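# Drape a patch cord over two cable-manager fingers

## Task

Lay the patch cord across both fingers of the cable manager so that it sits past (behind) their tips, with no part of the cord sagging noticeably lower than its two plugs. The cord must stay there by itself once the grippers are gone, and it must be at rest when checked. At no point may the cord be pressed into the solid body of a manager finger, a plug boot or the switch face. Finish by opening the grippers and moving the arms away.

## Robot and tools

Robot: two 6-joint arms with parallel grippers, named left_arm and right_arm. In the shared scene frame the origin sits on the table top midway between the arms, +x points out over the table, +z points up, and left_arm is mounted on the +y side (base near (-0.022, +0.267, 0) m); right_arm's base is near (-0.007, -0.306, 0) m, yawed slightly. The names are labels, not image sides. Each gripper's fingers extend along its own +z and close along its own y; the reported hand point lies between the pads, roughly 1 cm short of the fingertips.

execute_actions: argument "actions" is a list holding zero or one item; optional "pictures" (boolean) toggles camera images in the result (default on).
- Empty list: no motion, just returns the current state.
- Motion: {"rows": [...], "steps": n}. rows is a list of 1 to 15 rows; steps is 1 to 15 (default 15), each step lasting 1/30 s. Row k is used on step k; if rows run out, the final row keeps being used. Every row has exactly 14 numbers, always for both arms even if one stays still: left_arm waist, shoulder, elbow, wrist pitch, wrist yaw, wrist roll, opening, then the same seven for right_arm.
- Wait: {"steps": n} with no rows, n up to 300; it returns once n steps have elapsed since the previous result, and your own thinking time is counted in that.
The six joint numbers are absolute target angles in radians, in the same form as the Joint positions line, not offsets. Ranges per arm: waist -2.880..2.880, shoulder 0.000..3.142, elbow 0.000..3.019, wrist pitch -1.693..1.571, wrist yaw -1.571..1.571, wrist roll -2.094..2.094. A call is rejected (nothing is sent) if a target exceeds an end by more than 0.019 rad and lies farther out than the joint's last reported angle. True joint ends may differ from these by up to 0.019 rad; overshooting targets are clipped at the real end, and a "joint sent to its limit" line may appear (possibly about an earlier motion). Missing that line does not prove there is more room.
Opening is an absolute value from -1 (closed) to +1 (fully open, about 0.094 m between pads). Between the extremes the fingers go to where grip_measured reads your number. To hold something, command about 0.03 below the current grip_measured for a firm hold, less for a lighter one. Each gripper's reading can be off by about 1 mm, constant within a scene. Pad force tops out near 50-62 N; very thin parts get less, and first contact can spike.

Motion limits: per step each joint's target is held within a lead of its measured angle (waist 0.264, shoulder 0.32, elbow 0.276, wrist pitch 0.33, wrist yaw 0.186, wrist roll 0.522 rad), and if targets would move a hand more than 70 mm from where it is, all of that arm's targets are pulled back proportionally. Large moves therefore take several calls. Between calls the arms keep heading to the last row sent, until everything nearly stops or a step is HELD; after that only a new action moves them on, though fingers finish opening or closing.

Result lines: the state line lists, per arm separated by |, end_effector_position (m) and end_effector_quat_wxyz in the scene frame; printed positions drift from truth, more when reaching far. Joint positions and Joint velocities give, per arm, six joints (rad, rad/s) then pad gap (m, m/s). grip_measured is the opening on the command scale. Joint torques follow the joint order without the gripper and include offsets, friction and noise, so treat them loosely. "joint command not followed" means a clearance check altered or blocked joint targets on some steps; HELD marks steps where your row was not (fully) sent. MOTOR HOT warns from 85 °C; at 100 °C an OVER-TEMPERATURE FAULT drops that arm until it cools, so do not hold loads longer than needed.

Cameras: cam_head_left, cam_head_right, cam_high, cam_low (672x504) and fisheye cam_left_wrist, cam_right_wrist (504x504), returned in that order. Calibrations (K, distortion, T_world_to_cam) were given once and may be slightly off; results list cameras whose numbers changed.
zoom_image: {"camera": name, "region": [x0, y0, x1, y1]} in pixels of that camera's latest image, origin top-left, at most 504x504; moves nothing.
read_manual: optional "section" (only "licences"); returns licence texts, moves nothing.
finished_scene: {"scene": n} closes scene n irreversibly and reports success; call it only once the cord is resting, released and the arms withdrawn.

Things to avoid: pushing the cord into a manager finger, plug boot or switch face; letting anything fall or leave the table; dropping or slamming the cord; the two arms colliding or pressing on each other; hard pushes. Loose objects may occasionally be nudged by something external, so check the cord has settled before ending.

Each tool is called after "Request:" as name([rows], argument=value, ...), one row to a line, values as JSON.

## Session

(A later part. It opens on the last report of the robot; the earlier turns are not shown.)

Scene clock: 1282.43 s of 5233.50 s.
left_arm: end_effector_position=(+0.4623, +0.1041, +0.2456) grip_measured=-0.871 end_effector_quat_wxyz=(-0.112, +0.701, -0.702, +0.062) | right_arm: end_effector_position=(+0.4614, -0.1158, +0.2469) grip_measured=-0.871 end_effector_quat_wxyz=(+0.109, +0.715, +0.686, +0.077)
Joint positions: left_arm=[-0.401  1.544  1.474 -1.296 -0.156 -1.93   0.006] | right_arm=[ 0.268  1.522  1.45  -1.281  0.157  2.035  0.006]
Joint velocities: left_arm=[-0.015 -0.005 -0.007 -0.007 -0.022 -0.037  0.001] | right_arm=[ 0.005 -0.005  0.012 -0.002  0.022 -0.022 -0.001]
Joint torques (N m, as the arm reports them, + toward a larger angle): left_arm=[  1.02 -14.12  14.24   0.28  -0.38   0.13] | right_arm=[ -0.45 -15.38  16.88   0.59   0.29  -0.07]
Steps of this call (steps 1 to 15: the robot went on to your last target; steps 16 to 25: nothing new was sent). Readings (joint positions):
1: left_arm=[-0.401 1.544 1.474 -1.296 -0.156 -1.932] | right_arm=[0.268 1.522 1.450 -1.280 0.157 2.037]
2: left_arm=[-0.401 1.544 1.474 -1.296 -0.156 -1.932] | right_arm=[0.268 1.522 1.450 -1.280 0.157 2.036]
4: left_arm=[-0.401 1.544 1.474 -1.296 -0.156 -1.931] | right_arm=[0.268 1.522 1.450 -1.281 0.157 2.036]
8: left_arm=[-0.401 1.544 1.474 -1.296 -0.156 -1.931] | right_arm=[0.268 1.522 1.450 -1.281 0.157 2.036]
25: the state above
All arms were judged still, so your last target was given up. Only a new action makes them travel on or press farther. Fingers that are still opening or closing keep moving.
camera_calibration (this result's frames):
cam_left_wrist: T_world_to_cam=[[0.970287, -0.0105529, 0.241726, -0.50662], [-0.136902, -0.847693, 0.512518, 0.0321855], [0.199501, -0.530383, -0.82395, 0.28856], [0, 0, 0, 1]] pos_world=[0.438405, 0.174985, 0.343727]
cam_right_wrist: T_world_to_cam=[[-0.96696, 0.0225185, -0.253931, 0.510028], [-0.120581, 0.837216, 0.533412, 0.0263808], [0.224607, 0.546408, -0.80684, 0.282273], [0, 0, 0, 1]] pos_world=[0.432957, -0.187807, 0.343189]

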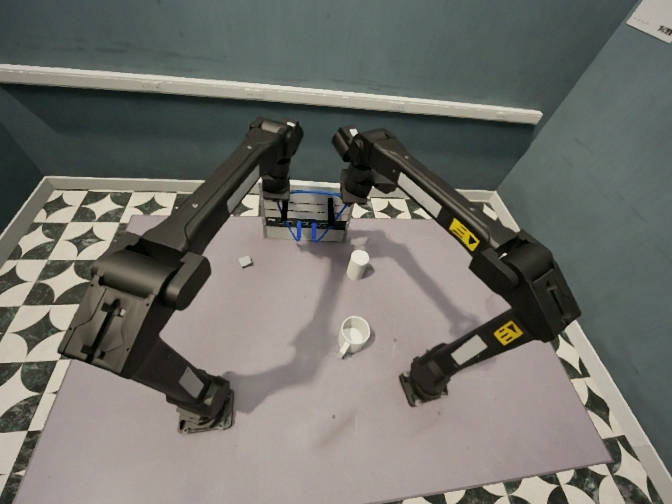

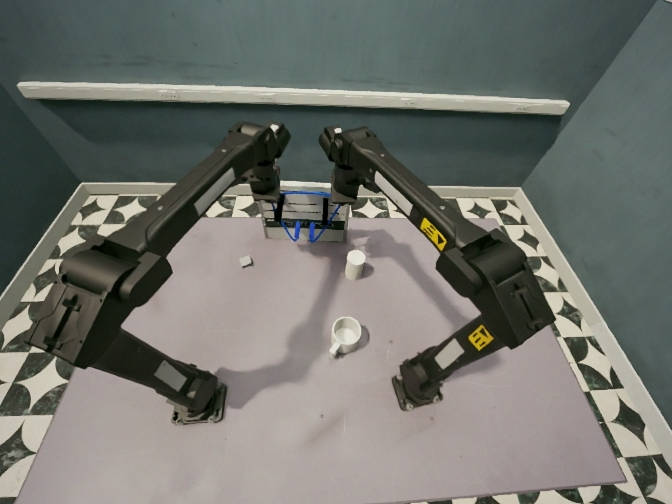

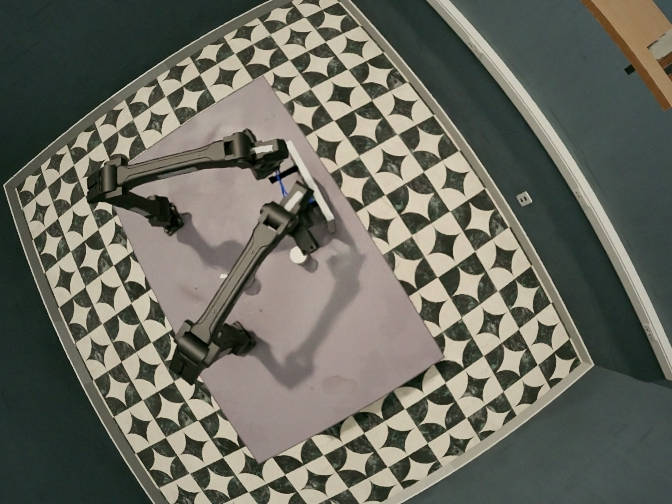

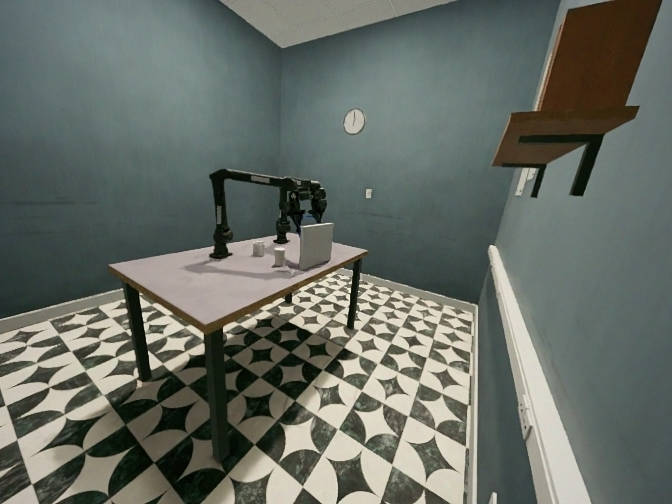

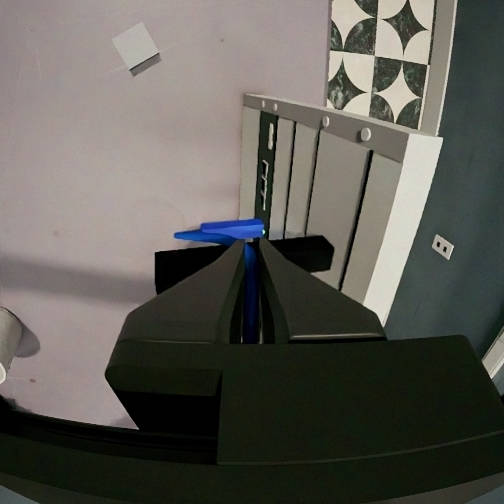

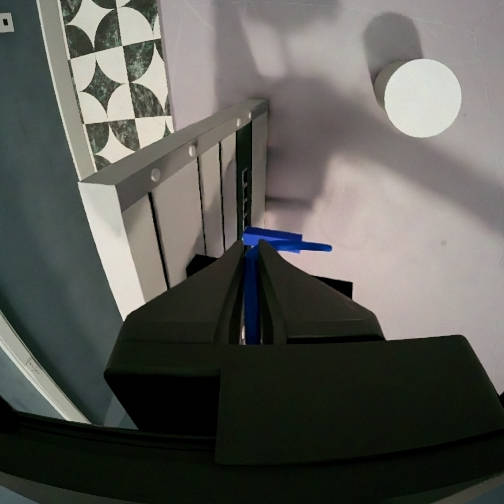

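Request:
execute_actions([
  {"rows":[[-0.385,1.544,1.47,-1.28,-0.145,-1.92,-0.87,0.258,1.522,1.446,-1.265,0.145,2.025,-0.87],[-0.379,1.544,1.463,-1.272,-0.13,-1.914,-0.87,0.252,1.522,1.439,-1.257,0.13,2.019,-0.87],[-0.373,1.545,1.456,-1.264,-0.115,-1.908,-0.87,0.246,1.523,1.432,-1.249,0.115,2.013,-0.87],[-0.367,1.545,1.449,-1.256,-0.1,-1.902,-0.87,0.24,1.523,1.425,-1.241,0.1,2.007,-0.87],[-0.361,1.546,1.442,-1.248,-0.085,-1.896,-0.87,0.234,1.524,1.418,-1.233,0.085,2.0,-0.87],[-0.355,1.546,1.435,-1.24,-0.07,-1.89,-0.87,0.228,1.524,1.411,-1.225,0.07,1.994,-0.87],[-0.349,1.547,1.428,-1.232,-0.055,-1.884,-0.87,0.222,1.525,1.404,-1.217,0.055,1.988,-0.87],[-0.343,1.547,1.421,-1.224,-0.04,-1.878,-0.87,0.216,1.525,1.397,-1.209,0.04,1.982,-0.87],[-0.337,1.548,1.414,-1.216,-0.025,-1.872,-0.87,0.21,1.526,1.39,-1.201,0.025,1.976,-0.87],[-0.33,1.548,1.407,-1.208,-0.01,-1.864,-0.87,0.203,1.526,1.383,-1.193,0.01,1.968,-0.87],[-0.323,1.548,1.40,-1.2,0.0,-1.855,-0.87,0.196,1.526,1.375,-1.185,0.0,1.96,-0.87]],"steps":15},
], pictures=false)

Request:
execute_actions([
  {"steps":25},
])

Request:
zoom_image(camera="cam_head_right", region=[230, 170, 380, 260])

Scene clock: 1306.57 s of 5233.50 s.
left_arm: end_effector_position=(+0.4637, +0.1139, +0.2175) grip_measured=-0.871 end_effector_quat_wxyz=(-0.050, +0.703, -0.703, +0.093) | right_arm: end_effector_position=(+0.4622, -0.1258, +0.2185) grip_measured=-0.871 end_effector_quat_wxyz=(+0.043, +0.717, +0.688, +0.101)
Joint positions: left_arm=[-0.33   1.544  1.405 -1.221 -0.003 -1.876  0.006] | right_arm=[ 0.196  1.522  1.381 -1.21   0.002  1.981  0.006]
Joint velocities: left_arm=[ 0.063 -0.015 -0.002  0.022 -0.022  0.095 -0.   ] | right_arm=[-0.054 -0.005 -0.017  0.042  0.007 -0.066 -0.001]
Joint torques (N m, as the arm reports them, + toward a larger angle): left_arm=[ -0.38 -12.35   8.98   1.51  -0.06   0.11] | right_arm=[  0.33 -12.89   9.87   1.95  -0.01  -0.06]
Steps of this call (steps 1 to 90: nothing new was sent; then 20.63 s passed at rest; steps 91 to 105: all 15 steps of this action). Readings (joint positions):
91: left_arm=[-0.401 1.544 1.474 -1.296 -0.149 -1.930] | right_arm=[0.268 1.522 1.450 -1.281 0.150 2.035]
92: left_arm=[-0.400 1.544 1.472 -1.295 -0.138 -1.929] | right_arm=[0.268 1.522 1.450 -1.281 0.138 2.034]
94: left_arm=[-0.398 1.544 1.465 -1.287 -0.111 -1.924] | right_arm=[0.264 1.522 1.446 -1.274 0.110 2.029]
98: left_arm=[-0.378 1.544 1.440 -1.257 -0.053 -1.908] | right_arm=[0.243 1.522 1.419 -1.245 0.051 2.012]
105: the state above

Scene clock: 1307.40 s of 5233.50 s.
left_arm: end_effector_position=(+0.4645, +0.1142, +0.2176) grip_measured=-0.871 end_effector_quat_wxyz=(-0.050, +0.700, -0.706, +0.094) | right_arm: end_effector_position=(+0.4629, -0.1256, +0.2187) grip_measured=-0.871 end_effector_quat_wxyz=(+0.043, +0.714, +0.691, +0.102)
Joint positions: left_arm=[-0.329  1.544  1.405 -1.218 -0.001 -1.866  0.006] | right_arm=[ 0.196  1.522  1.381 -1.207 -0.     1.971  0.006]
Joint velocities: left_arm=[ 0.005  0.005 -0.002 -0.017 -0.022 -0.007  0.001] | right_arm=[-0.015 -0.005 -0.007 -0.022  0.007  0.022  0.   ]
Joint torques (N m, as the arm reports them, + toward a larger angle): left_arm=[  0.16 -12.65   8.86   1.31  -0.09   0.13] | right_arm=[  0.7  -13.22   9.94   1.83   0.02  -0.03]
Steps of this call (steps 1 to 25: the robot went on to your last target). Readings (joint positions):
1: left_arm=[-0.329 1.544 1.405 -1.220 -0.003 -1.874] | right_arm=[0.196 1.522 1.381 -1.210 0.001 1.979]
2: left_arm=[-0.329 1.544 1.405 -1.220 -0.002 -1.873] | right_arm=[0.196 1.522 1.381 -1.208 0.001 1.977]
4: left_arm=[-0.329 1.544 1.405 -1.218 -0.001 -1.870] | right_arm=[0.196 1.522 1.381 -1.207 0.000 1.974]
8: left_arm=[-0.329 1.544 1.405 -1.218 -0.001 -1.868] | right_arm=[0.196 1.522 1.381 -1.207 -0.000 1.972]
25: the state above
camera_calibration (this result's frames):
cam_left_wrist: T_world_to_cam=[[0.97972, -0.00371063, 0.200339, -0.497994], [-0.130638, -0.769944, 0.624596, 0.0192483], [0.151932, -0.638101, -0.754814, 0.289781], [0, 0, 0, 1]] pos_world=[0.446382, 0.197882, 0.306476]
cam_right_wrist: T_world_to_cam=[[-0.980164, 0.0270468, -0.196334, 0.498667], [-0.107587, 0.759357, 0.641718, 0.0103762], [0.166444, 0.650111, -0.741385, 0.290155], [0, 0, 0, 1]] pos_world=[0.441597, -0.21, 0.306363]

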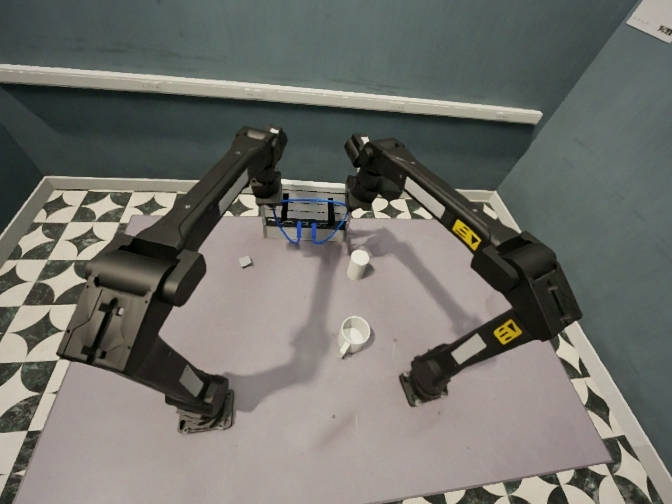

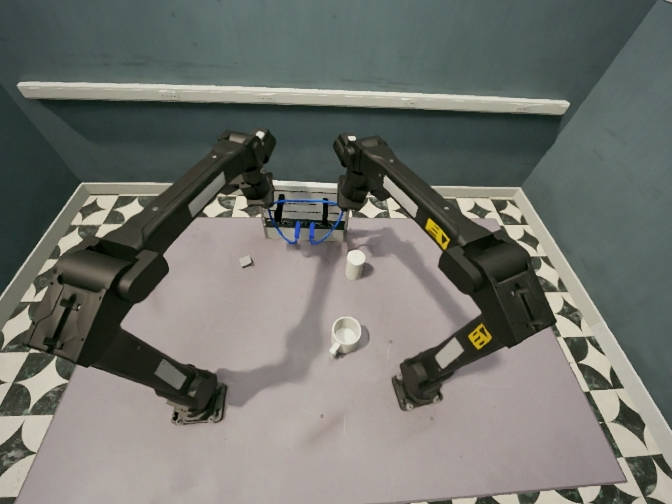

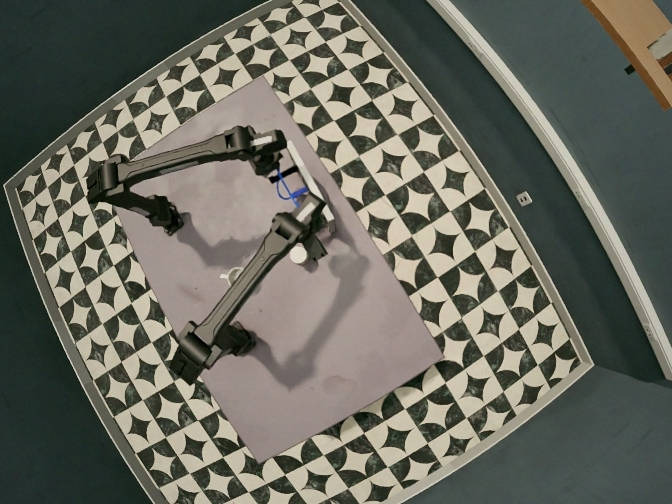

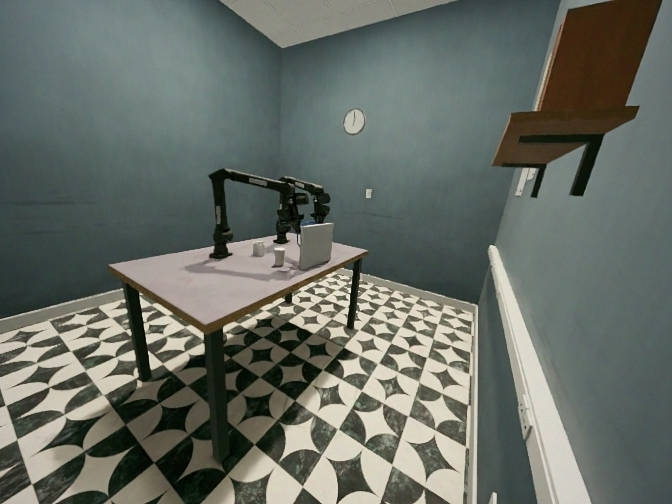

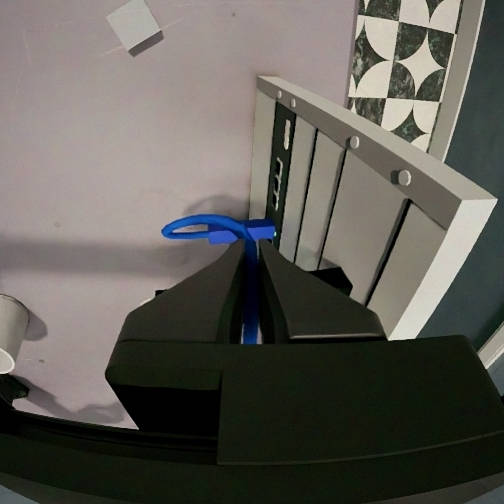

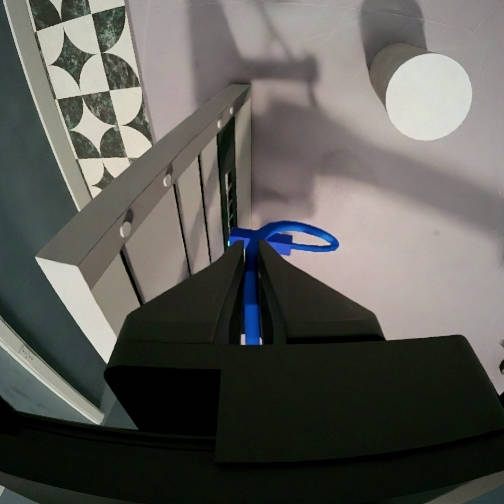

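Region (230, 170, 380, 260) of cam_head_right's 672x504 image, scaled by 3.360, with more detail than that image has; it fills the top 302 rows of this view, and the rest is white.

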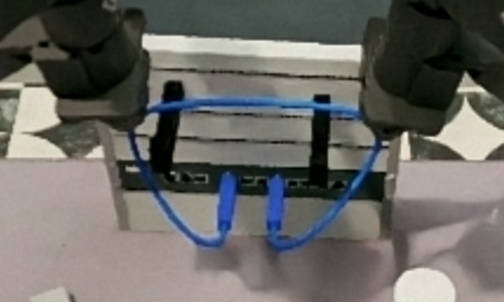

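Request:
execute_actions([
  {"rows":[[-0.329,1.544,1.405,-1.218,0,-1.866,-0.92,0.196,1.522,1.381,-1.207,0,1.971,-0.92],[-0.329,1.544,1.405,-1.218,0,-1.866,-0.95,0.196,1.522,1.381,-1.207,0,1.971,-0.955],[-0.329,1.544,1.405,-1.218,0,-1.866,-0.95,0.196,1.522,1.381,-1.207,0,1.971,-0.955],[-0.329,1.535,1.405,-1.21,0,-1.866,-0.95,0.196,1.51,1.381,-1.198,0,1.971,-0.955],[-0.33,1.532,1.397,-1.202,0,-1.866,-0.95,0.197,1.507,1.373,-1.19,0,1.971,-0.955],[-0.33,1.53,1.389,-1.195,0,-1.866,-0.95,0.197,1.504,1.365,-1.182,0,1.971,-0.955],[-0.331,1.528,1.381,-1.188,0,-1.866,-0.95,0.198,1.501,1.357,-1.174,0,1.971,-0.955],[-0.331,1.526,1.373,-1.181,0,-1.866,-0.95,0.198,1.498,1.349,-1.166,0,1.971,-0.955],[-0.332,1.523,1.365,-1.174,0,-1.866,-0.95,0.199,1.495,1.341,-1.158,0,1.971,-0.955],[-0.332,1.521,1.357,-1.167,0,-1.866,-0.95,0.199,1.492,1.333,-1.15,0,1.971,-0.955],[-0.333,1.519,1.349,-1.16,0,-1.866,-0.95,0.2,1.489,1.325,-1.143,0,1.971,-0.955],[-0.333,1.516,1.341,-1.153,0,-1.866,-0.95,0.2,1.487,1.317,-1.136,0,1.971,-0.955],[-0.334,1.514,1.333,-1.146,0,-1.866,-0.95,0.201,1.485,1.309,-1.13,0,1.971,-0.955],[-0.334,1.512,1.325,-1.14,0,-1.866,-0.95,0.201,1.482,1.301,-1.125,0,1.971,-0.955],[-0.335,1.51,1.318,-1.135,0,-1.866,-0.95,0.202,1.48,1.294,-1.12,0,1.971,-0.955]],"steps":15},
], pictures=false)

Request:
execute_actions([
  {"steps":25},
])

Request:
zoom_image(camera="cam_head_right", region=[230, 170, 380, 260])

Request:
zoom_image(camera="cam_high", region=[230, 130, 350, 250])

Scene clock: 1327.87 s of 5233.50 s.
left_arm: end_effector_position=(+0.4564, +0.1167, +0.2025) grip_measured=-0.918 end_effector_quat_wxyz=(-0.053, +0.700, -0.706, +0.099) | right_arm: end_effector_position=(+0.4562, -0.1279, +0.1992) grip_measured=-0.917 end_effector_quat_wxyz=(+0.044, +0.714, +0.691, +0.103)
Joint positions: left_arm=[-0.329  1.522  1.338 -1.163 -0.001 -1.866  0.004] | right_arm=[ 0.196  1.51   1.316 -1.152 -0.     1.97   0.004]
Joint velocities: left_arm=[-0.005 -0.083 -0.227  0.173 -0.095  0.022 -0.001] | right_arm=[ 0.005 -0.054 -0.217  0.154  0.022 -0.007 -0.001]
Joint torques (N m, as the arm reports them, + toward a larger angle): left_arm=[ -0.83 -13.82   8.53   1.52  -0.11   0.07] | right_arm=[  0.94 -15.32   9.46   1.85   0.04   0.03]
Steps of this call (steps 1 to 15: the robot went on to your last target; steps 16 to 90: nothing new was sent; then 16.97 s passed at rest; steps 91 to 105: all 15 steps of this action). Readings (joint positions):
91: left_arm=[-0.329 1.544 1.405 -1.218 -0.001 -1.866] | right_arm=[0.196 1.522 1.381 -1.207 -0.000 1.970]
92: left_arm=[-0.329 1.544 1.405 -1.218 -0.001 -1.866] | right_arm=[0.196 1.522 1.381 -1.207 -0.000 1.970]
94: left_arm=[-0.329 1.544 1.405 -1.218 -0.001 -1.866] | right_arm=[0.196 1.522 1.381 -1.207 -0.000 1.970]
98: left_arm=[-0.329 1.540 1.395 -1.207 -0.001 -1.866] | right_arm=[0.196 1.520 1.374 -1.197 -0.000 1.970]
105: the state above

Scene clock: 1328.70 s of 5233.50 s.
left_arm: end_effector_position=(+0.4547, +0.1171, +0.1990) grip_measured=-0.918 end_effector_quat_wxyz=(-0.052, +0.699, -0.706, +0.099) | right_arm: end_effector_position=(+0.4533, -0.1271, +0.1970) grip_measured=-0.917 end_effector_quat_wxyz=(+0.044, +0.712, +0.693, +0.105)
Joint positions: left_arm=[-0.329  1.519  1.325 -1.152 -0.    -1.866  0.004] | right_arm=[ 0.199  1.503  1.302 -1.141 -0.001  1.97   0.004]
Joint velocities: left_arm=[-0.005 -0.015 -0.007  0.002  0.022 -0.007  0.001] | right_arm=[ 0.005 -0.015 -0.002 -0.017  0.007 -0.037 -0.001]
Joint torques (N m, as the arm reports them, + toward a larger angle): left_arm=[ -0.85 -13.09   8.65   1.35  -0.11   0.05] | right_arm=[  0.83 -14.54   9.43   1.85   0.03   0.04]
Steps of this call (steps 1 to 25: the robot went on to your last target). Readings (joint positions):
1: left_arm=[-0.329 1.521 1.332 -1.159 -0.001 -1.866] | right_arm=[0.196 1.509 1.309 -1.148 -0.000 1.970]
2: left_arm=[-0.329 1.520 1.328 -1.157 -0.001 -1.866] | right_arm=[0.197 1.509 1.305 -1.146 -0.000 1.970]
4: left_arm=[-0.329 1.520 1.325 -1.154 -0.000 -1.866] | right_arm=[0.198 1.509 1.302 -1.144 -0.001 1.970]
8: left_arm=[-0.329 1.519 1.325 -1.152 -0.000 -1.866] | right_arm=[0.199 1.506 1.302 -1.141 -0.001 1.970]
25: the state above
camera_calibration (this result's frames):
cam_left_wrist: T_world_to_cam=[[0.977467, -0.00300575, 0.211068, -0.485856], [-0.137678, -0.767026, 0.626671, 0.0342327], [0.160011, -0.641609, -0.750156, 0.274886], [0, 0, 0, 1]] pos_world=[0.435636, 0.201166, 0.287304]
cam_right_wrist: T_world_to_cam=[[-0.97926, 0.0233107, -0.201262, 0.485077], [-0.114166, 0.757152, 0.643184, 0.0268424], [0.167379, 0.652822, -0.738788, 0.276114], [0, 0, 0, 1]] pos_world=[0.431865, -0.211885, 0.284352]

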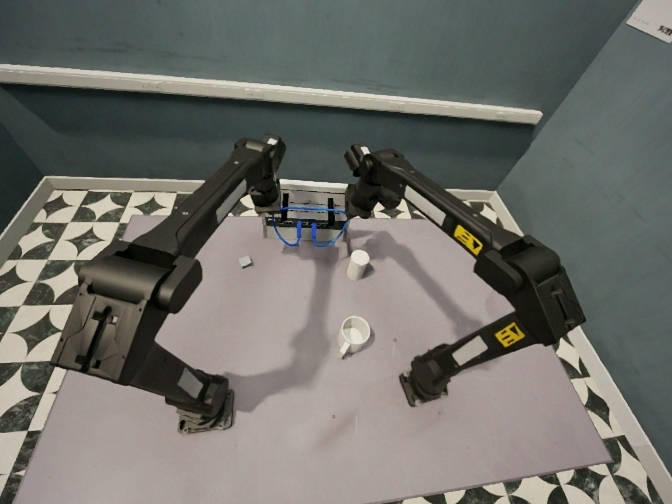

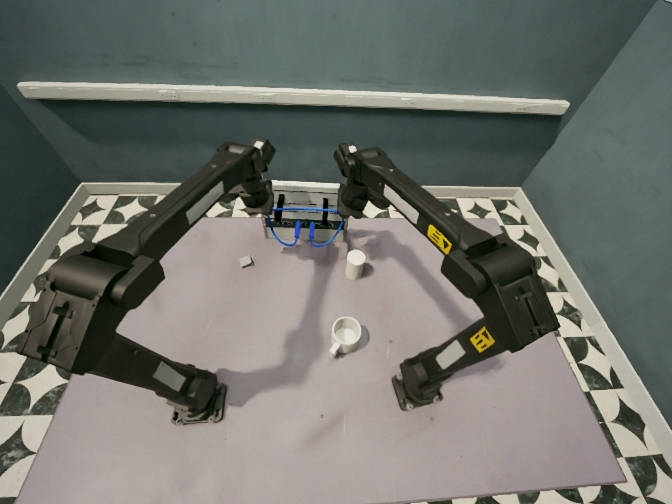

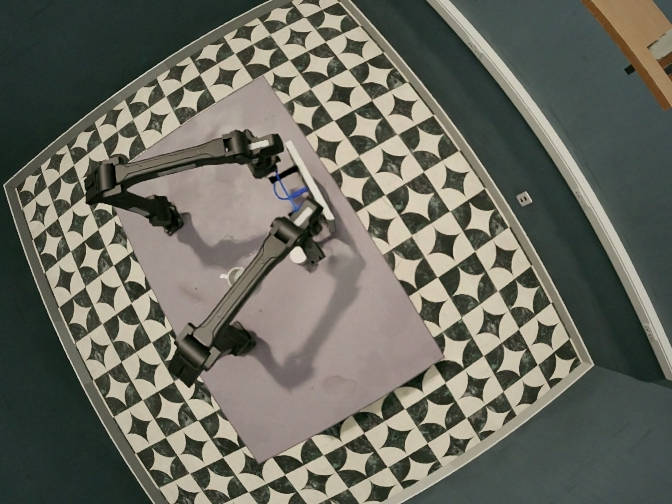

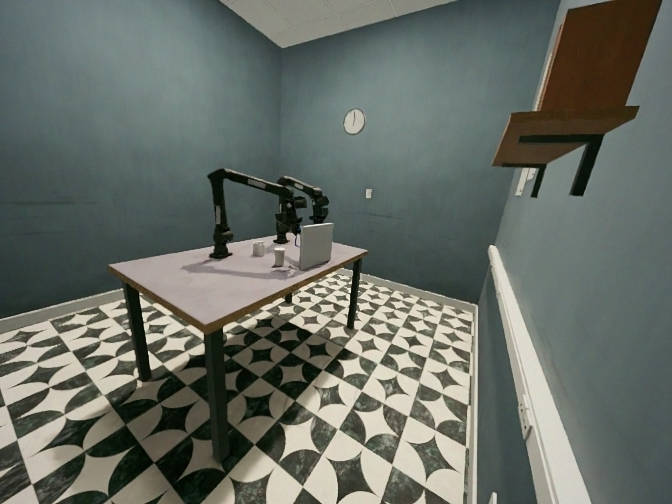

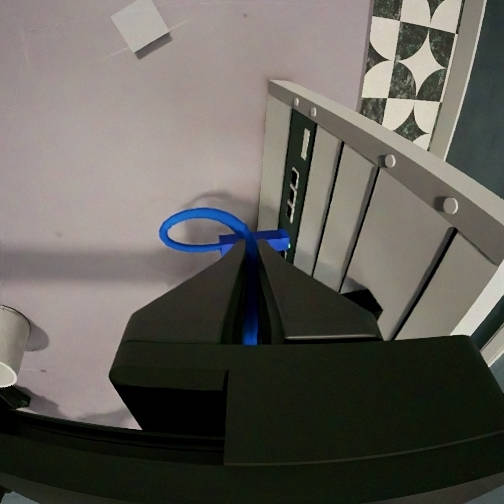

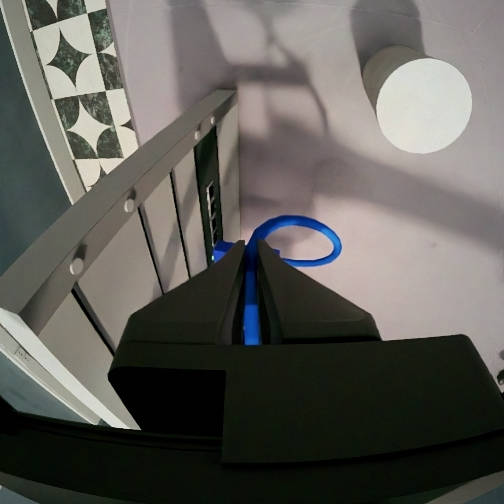

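Region (230, 170, 380, 260) of cam_head_right's 672x504 image, scaled by 3.360, with more detail than that image has; it fills the top 302 rows of this view, and the rest is white.

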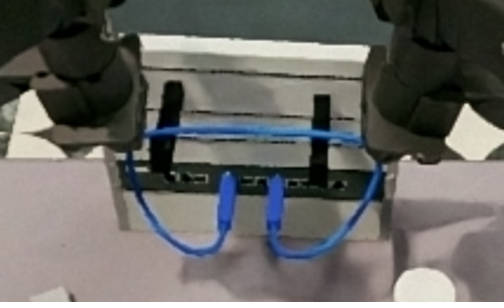

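Region (230, 130, 350, 250) of cam_high's 672x504 image, scaled by 4.200, with more detail than that image has.

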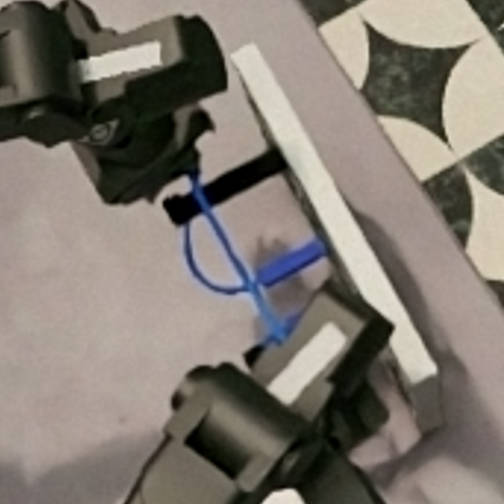

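Request:
execute_actions(actions=[])

Scene clock: 1359.17 s of 5233.50 s.
left_arm: end_effector_position=(+0.4547, +0.1171, +0.1990) grip_measured=-0.918 end_effector_quat_wxyz=(-0.052, +0.699, -0.706, +0.099) | right_arm: end_effector_position=(+0.4533, -0.1271, +0.1970) grip_measured=-0.917 end_effector_quat_wxyz=(+0.044, +0.712, +0.693, +0.105)
Joint positions: left_arm=[-0.329  1.519  1.325 -1.152 -0.    -1.866  0.004] | right_arm=[ 0.199  1.503  1.302 -1.141 -0.001  1.97   0.004]
Joint velocities: left_arm=[-0.015 -0.005 -0.002 -0.017 -0.037  0.037  0.   ] | right_arm=[-0.005 -0.005 -0.007  0.007  0.022  0.037 -0.   ]
Joint torques (N m, as the arm reports them, + toward a larger angle): left_arm=[ -0.84 -13.09   8.61   1.27  -0.13   0.03] | right_arm=[  0.42 -14.9    9.45   2.06   0.08   0.07]
Steps of this call (steps 1 to 15: the robot went on to your last target; steps 16 to 90: nothing new was sent; then 27.47 s passed at rest). Readings (joint positions):
1: left_arm=[-0.329 1.519 1.325 -1.152 -0.000 -1.866] | right_arm=[0.199 1.503 1.302 -1.141 -0.001 1.970]
2: left_arm=[-0.329 1.519 1.325 -1.152 -0.000 -1.866] | right_arm=[0.199 1.503 1.302 -1.141 -0.001 1.970]
4: left_arm=[-0.329 1.519 1.325 -1.152 -0.000 -1.866] | right_arm=[0.199 1.503 1.302 -1.141 -0.001 1.970]
8: left_arm=[-0.329 1.519 1.325 -1.152 -0.000 -1.866] | right_arm=[0.199 1.503 1.302 -1.141 -0.001 1.970]
90: the state above
All arms were judged still, so your last target was given up. Only a new action makes them travel on or press farther. Fingers that are still opening or closing keep moving.
camera_calibration (this result's frames):
cam_left_wrist: T_world_to_cam=[[0.977467, -0.00300575, 0.211068, -0.485856], [-0.137678, -0.767026, 0.626671, 0.0342327], [0.160011, -0.641609, -0.750156, 0.274886], [0, 0, 0, 1]] pos_world=[0.435636, 0.201166, 0.287304]
cam_right_wrist: T_world_to_cam=[[-0.97926, 0.0233107, -0.201262, 0.485077], [-0.114166, 0.757152, 0.643184, 0.0268424], [0.167379, 0.652822, -0.738788, 0.276114], [0, 0, 0, 1]] pos_world=[0.431865, -0.211885, 0.284352]

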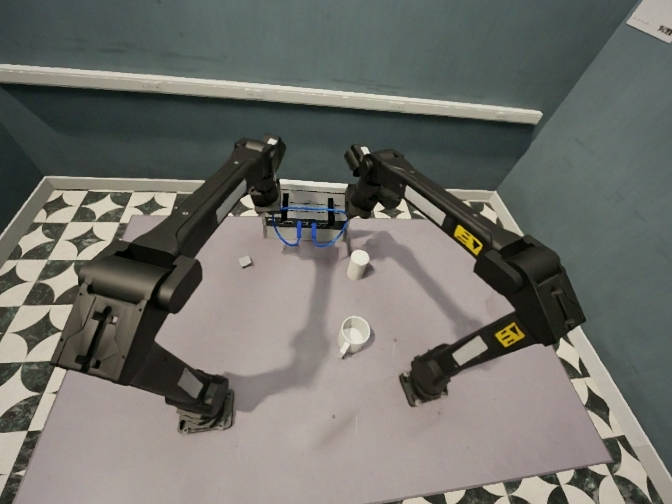

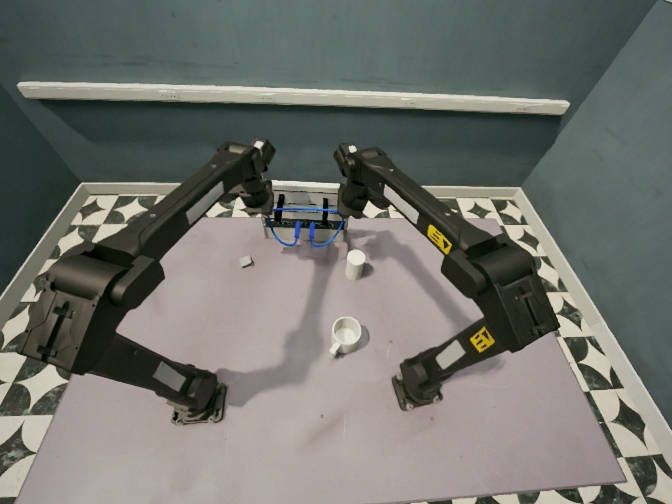

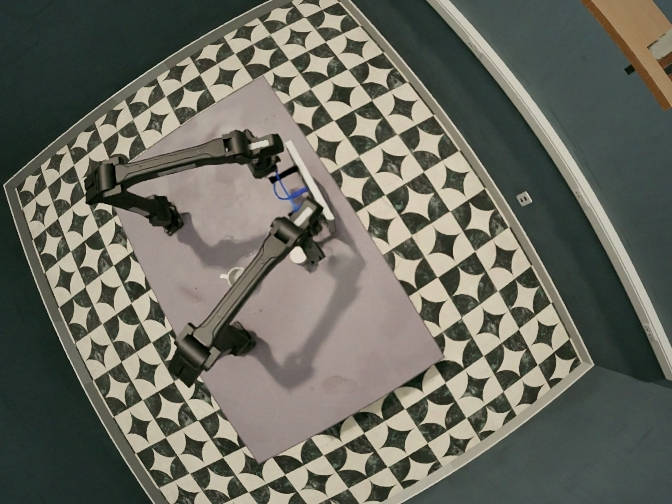

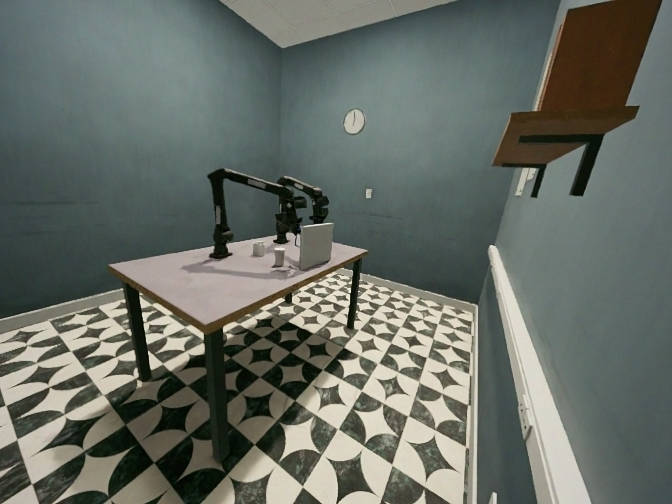

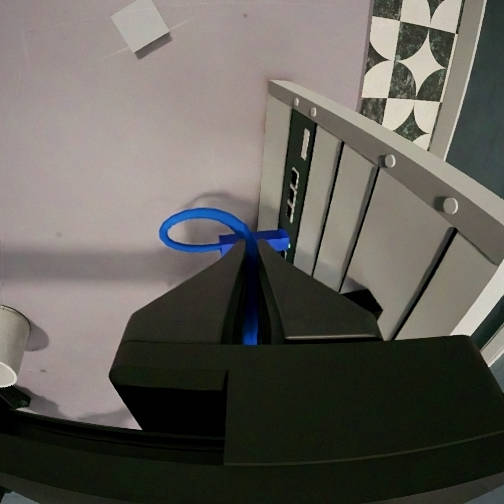

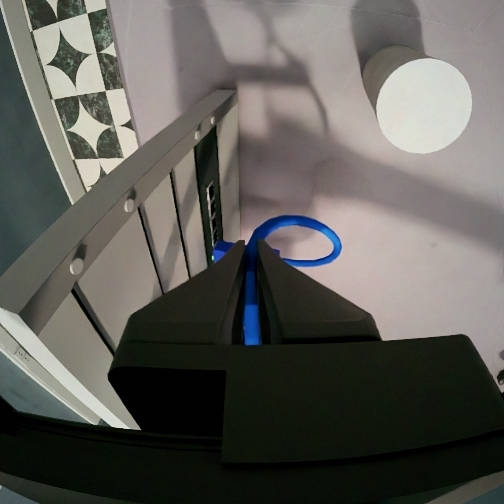

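Lower slightly.

Request:
execute_actions([
  {"rows":[[-0.335,1.51,1.31,-1.128,0,-1.866,-0.95,0.202,1.48,1.287,-1.113,0,1.971,-0.955],[-0.335,1.51,1.31,-1.128,0,-1.866,-0.95,0.202,1.48,1.287,-1.113,0,1.971,-0.955],[-0.335,1.51,1.31,-1.128,0,-1.866,-0.95,0.202,1.48,1.287,-1.113,0,1.971,-0.955],[-0.335,1.51,1.31,-1.128,0,-1.866,-0.95,0.202,1.48,1.287,-1.113,0,1.971,-0.955],[-0.335,1.51,1.303,-1.12,0,-1.866,-0.95,0.202,1.48,1.28,-1.105,0,1.971,-0.955]],"steps":15},
], pictures=false)

Request:
execute_actions([
  {"steps":15},
])

Request:
zoom_image(camera="cam_head_right", region=[230, 170, 380, 260])

Scene clock: 1371.07 s of 5233.50 s.
left_arm: end_effector_position=(+0.4550, +0.1170, +0.1968) grip_measured=-0.918 end_effector_quat_wxyz=(-0.054, +0.699, -0.706, +0.103) | right_arm: end_effector_position=(+0.4535, -0.1268, +0.1935) grip_measured=-0.917 end_effector_quat_wxyz=(+0.045, +0.712, +0.692, +0.108)
Joint positions: left_arm=[-0.329  1.516  1.314 -1.136 -0.    -1.866  0.004] | right_arm=[ 0.2    1.503  1.291 -1.125 -0.001  1.97   0.004]
Joint velocities: left_arm=[ 0.005 -0.005  0.012 -0.002 -0.081 -0.051 -0.   ] | right_arm=[ 0.005 -0.005  0.002  0.012 -0.022  0.022  0.   ]
Joint torques (N m, as the arm reports them, + toward a larger angle): left_arm=[ -1.15 -12.6    8.31   1.28  -0.14   0.03] | right_arm=[  0.88 -14.85   9.24   1.76   0.09   0.05]
Steps of this call (steps 1 to 90: nothing new was sent; then 8.40 s passed at rest; steps 91 to 105: all 15 steps of this action). Readings (joint positions):
91: left_arm=[-0.329 1.519 1.324 -1.150 -0.000 -1.866] | right_arm=[0.199 1.503 1.301 -1.140 -0.001 1.970]
92: left_arm=[-0.329 1.518 1.323 -1.148 -0.000 -1.866] | right_arm=[0.199 1.503 1.301 -1.137 -0.001 1.970]
94: left_arm=[-0.329 1.518 1.321 -1.146 -0.000 -1.866] | right_arm=[0.199 1.503 1.300 -1.135 -0.001 1.970]
98: left_arm=[-0.329 1.517 1.315 -1.137 -0.000 -1.866] | right_arm=[0.199 1.503 1.293 -1.127 -0.001 1.970]
105: the state above

Scene clock: 1371.57 s of 5233.50 s.
left_arm: end_effector_position=(+0.4550, +0.1170, +0.1968) grip_measured=-0.918 end_effector_quat_wxyz=(-0.054, +0.699, -0.706, +0.103) | right_arm: end_effector_position=(+0.4535, -0.1268, +0.1935) grip_measured=-0.917 end_effector_quat_wxyz=(+0.045, +0.712, +0.692, +0.108)
Joint positions: left_arm=[-0.329  1.516  1.314 -1.136 -0.    -1.866  0.004] | right_arm=[ 0.2    1.503  1.291 -1.125 -0.001  1.97   0.004]
Joint velocities: left_arm=[-0.015 -0.005 -0.002  0.007  0.022  0.037  0.   ] | right_arm=[-0.005 -0.005 -0.012 -0.007 -0.022  0.037  0.   ]
Joint torques (N m, as the arm reports them, + toward a larger angle): left_arm=[ -0.84 -12.67   8.38   1.31  -0.15   0.04] | right_arm=[  0.85 -15.17   9.17   1.78   0.11   0.02]
Steps of this call (steps 1 to 15: the robot went on to your last target). Readings (joint positions):
1: left_arm=[-0.329 1.516 1.314 -1.136 -0.000 -1.866] | right_arm=[0.200 1.503 1.291 -1.125 -0.001 1.970]
2: left_arm=[-0.329 1.516 1.314 -1.136 -0.000 -1.866] | right_arm=[0.200 1.503 1.291 -1.125 -0.001 1.970]
4: left_arm=[-0.329 1.516 1.314 -1.136 -0.000 -1.866] | right_arm=[0.200 1.503 1.291 -1.125 -0.001 1.970]
8: left_arm=[-0.329 1.516 1.314 -1.136 -0.000 -1.866] | right_arm=[0.200 1.503 1.291 -1.125 -0.001 1.970]
15: the state above
All arms were judged still, so your last target was given up. Only a new action makes them travel on or press farther. Fingers that are still opening or closing keep moving.
camera_calibration (this result's frames):
cam_left_wrist: T_world_to_cam=[[0.975746, -0.00246498, 0.218894, -0.486457], [-0.142699, -0.765449, 0.627476, 0.037554], [0.166005, -0.643492, -0.747235, 0.270026], [0, 0, 0, 1]] pos_world=[0.435191, 0.201306, 0.284691]
cam_right_wrist: T_world_to_cam=[[-0.978255, 0.0233322, -0.206087, 0.48507], [-0.117658, 0.75586, 0.644074, 0.0301675], [0.170801, 0.654317, -0.736679, 0.271501], [0, 0, 0, 1]] pos_world=[0.431699, -0.211768, 0.280546]

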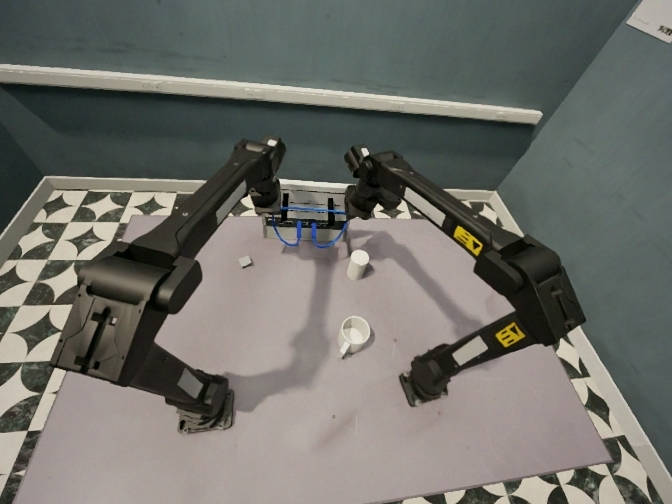

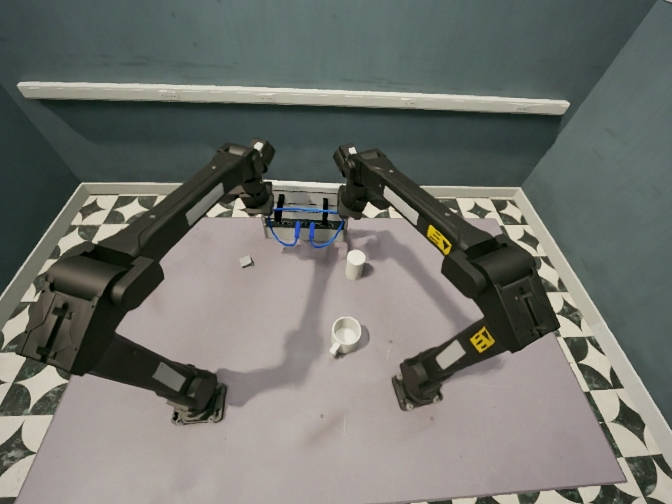

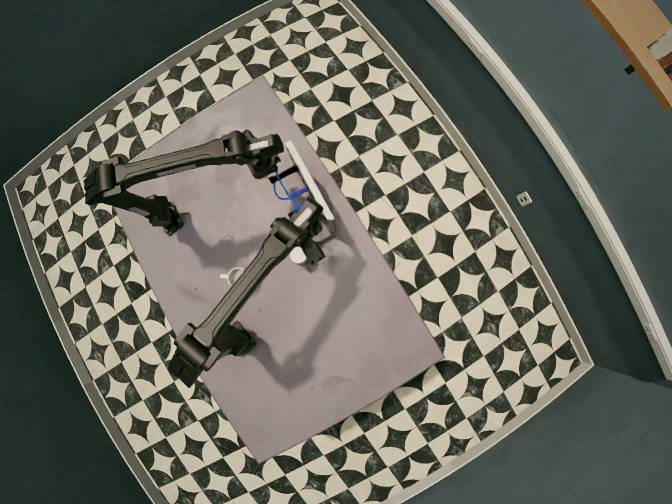

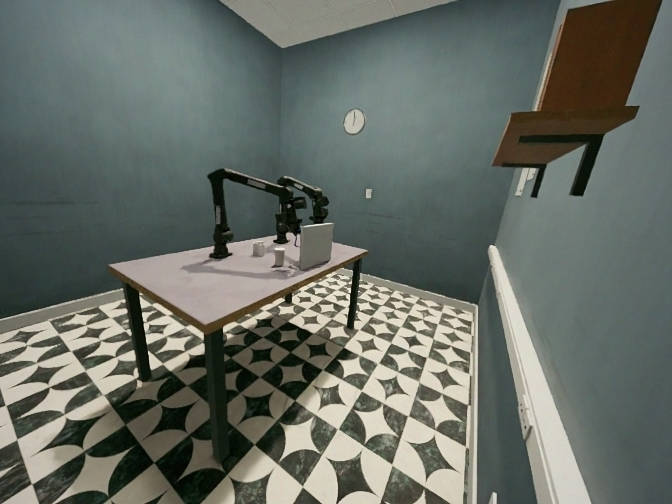

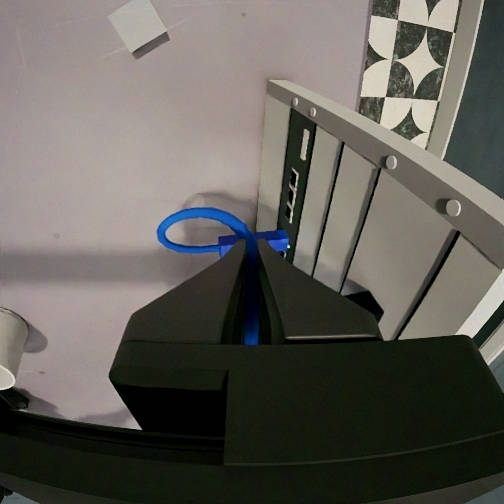

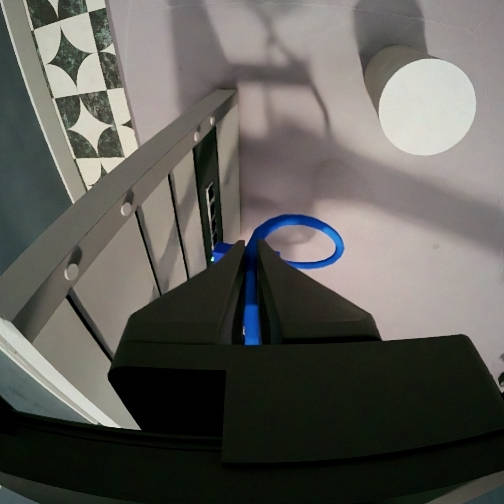

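Region (230, 170, 380, 260) of cam_head_right's 672x504 image, scaled by 3.360, with more detail than that image has; it fills the top 302 rows of this view, and the rest is white.

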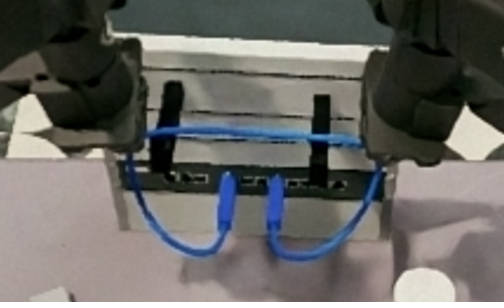

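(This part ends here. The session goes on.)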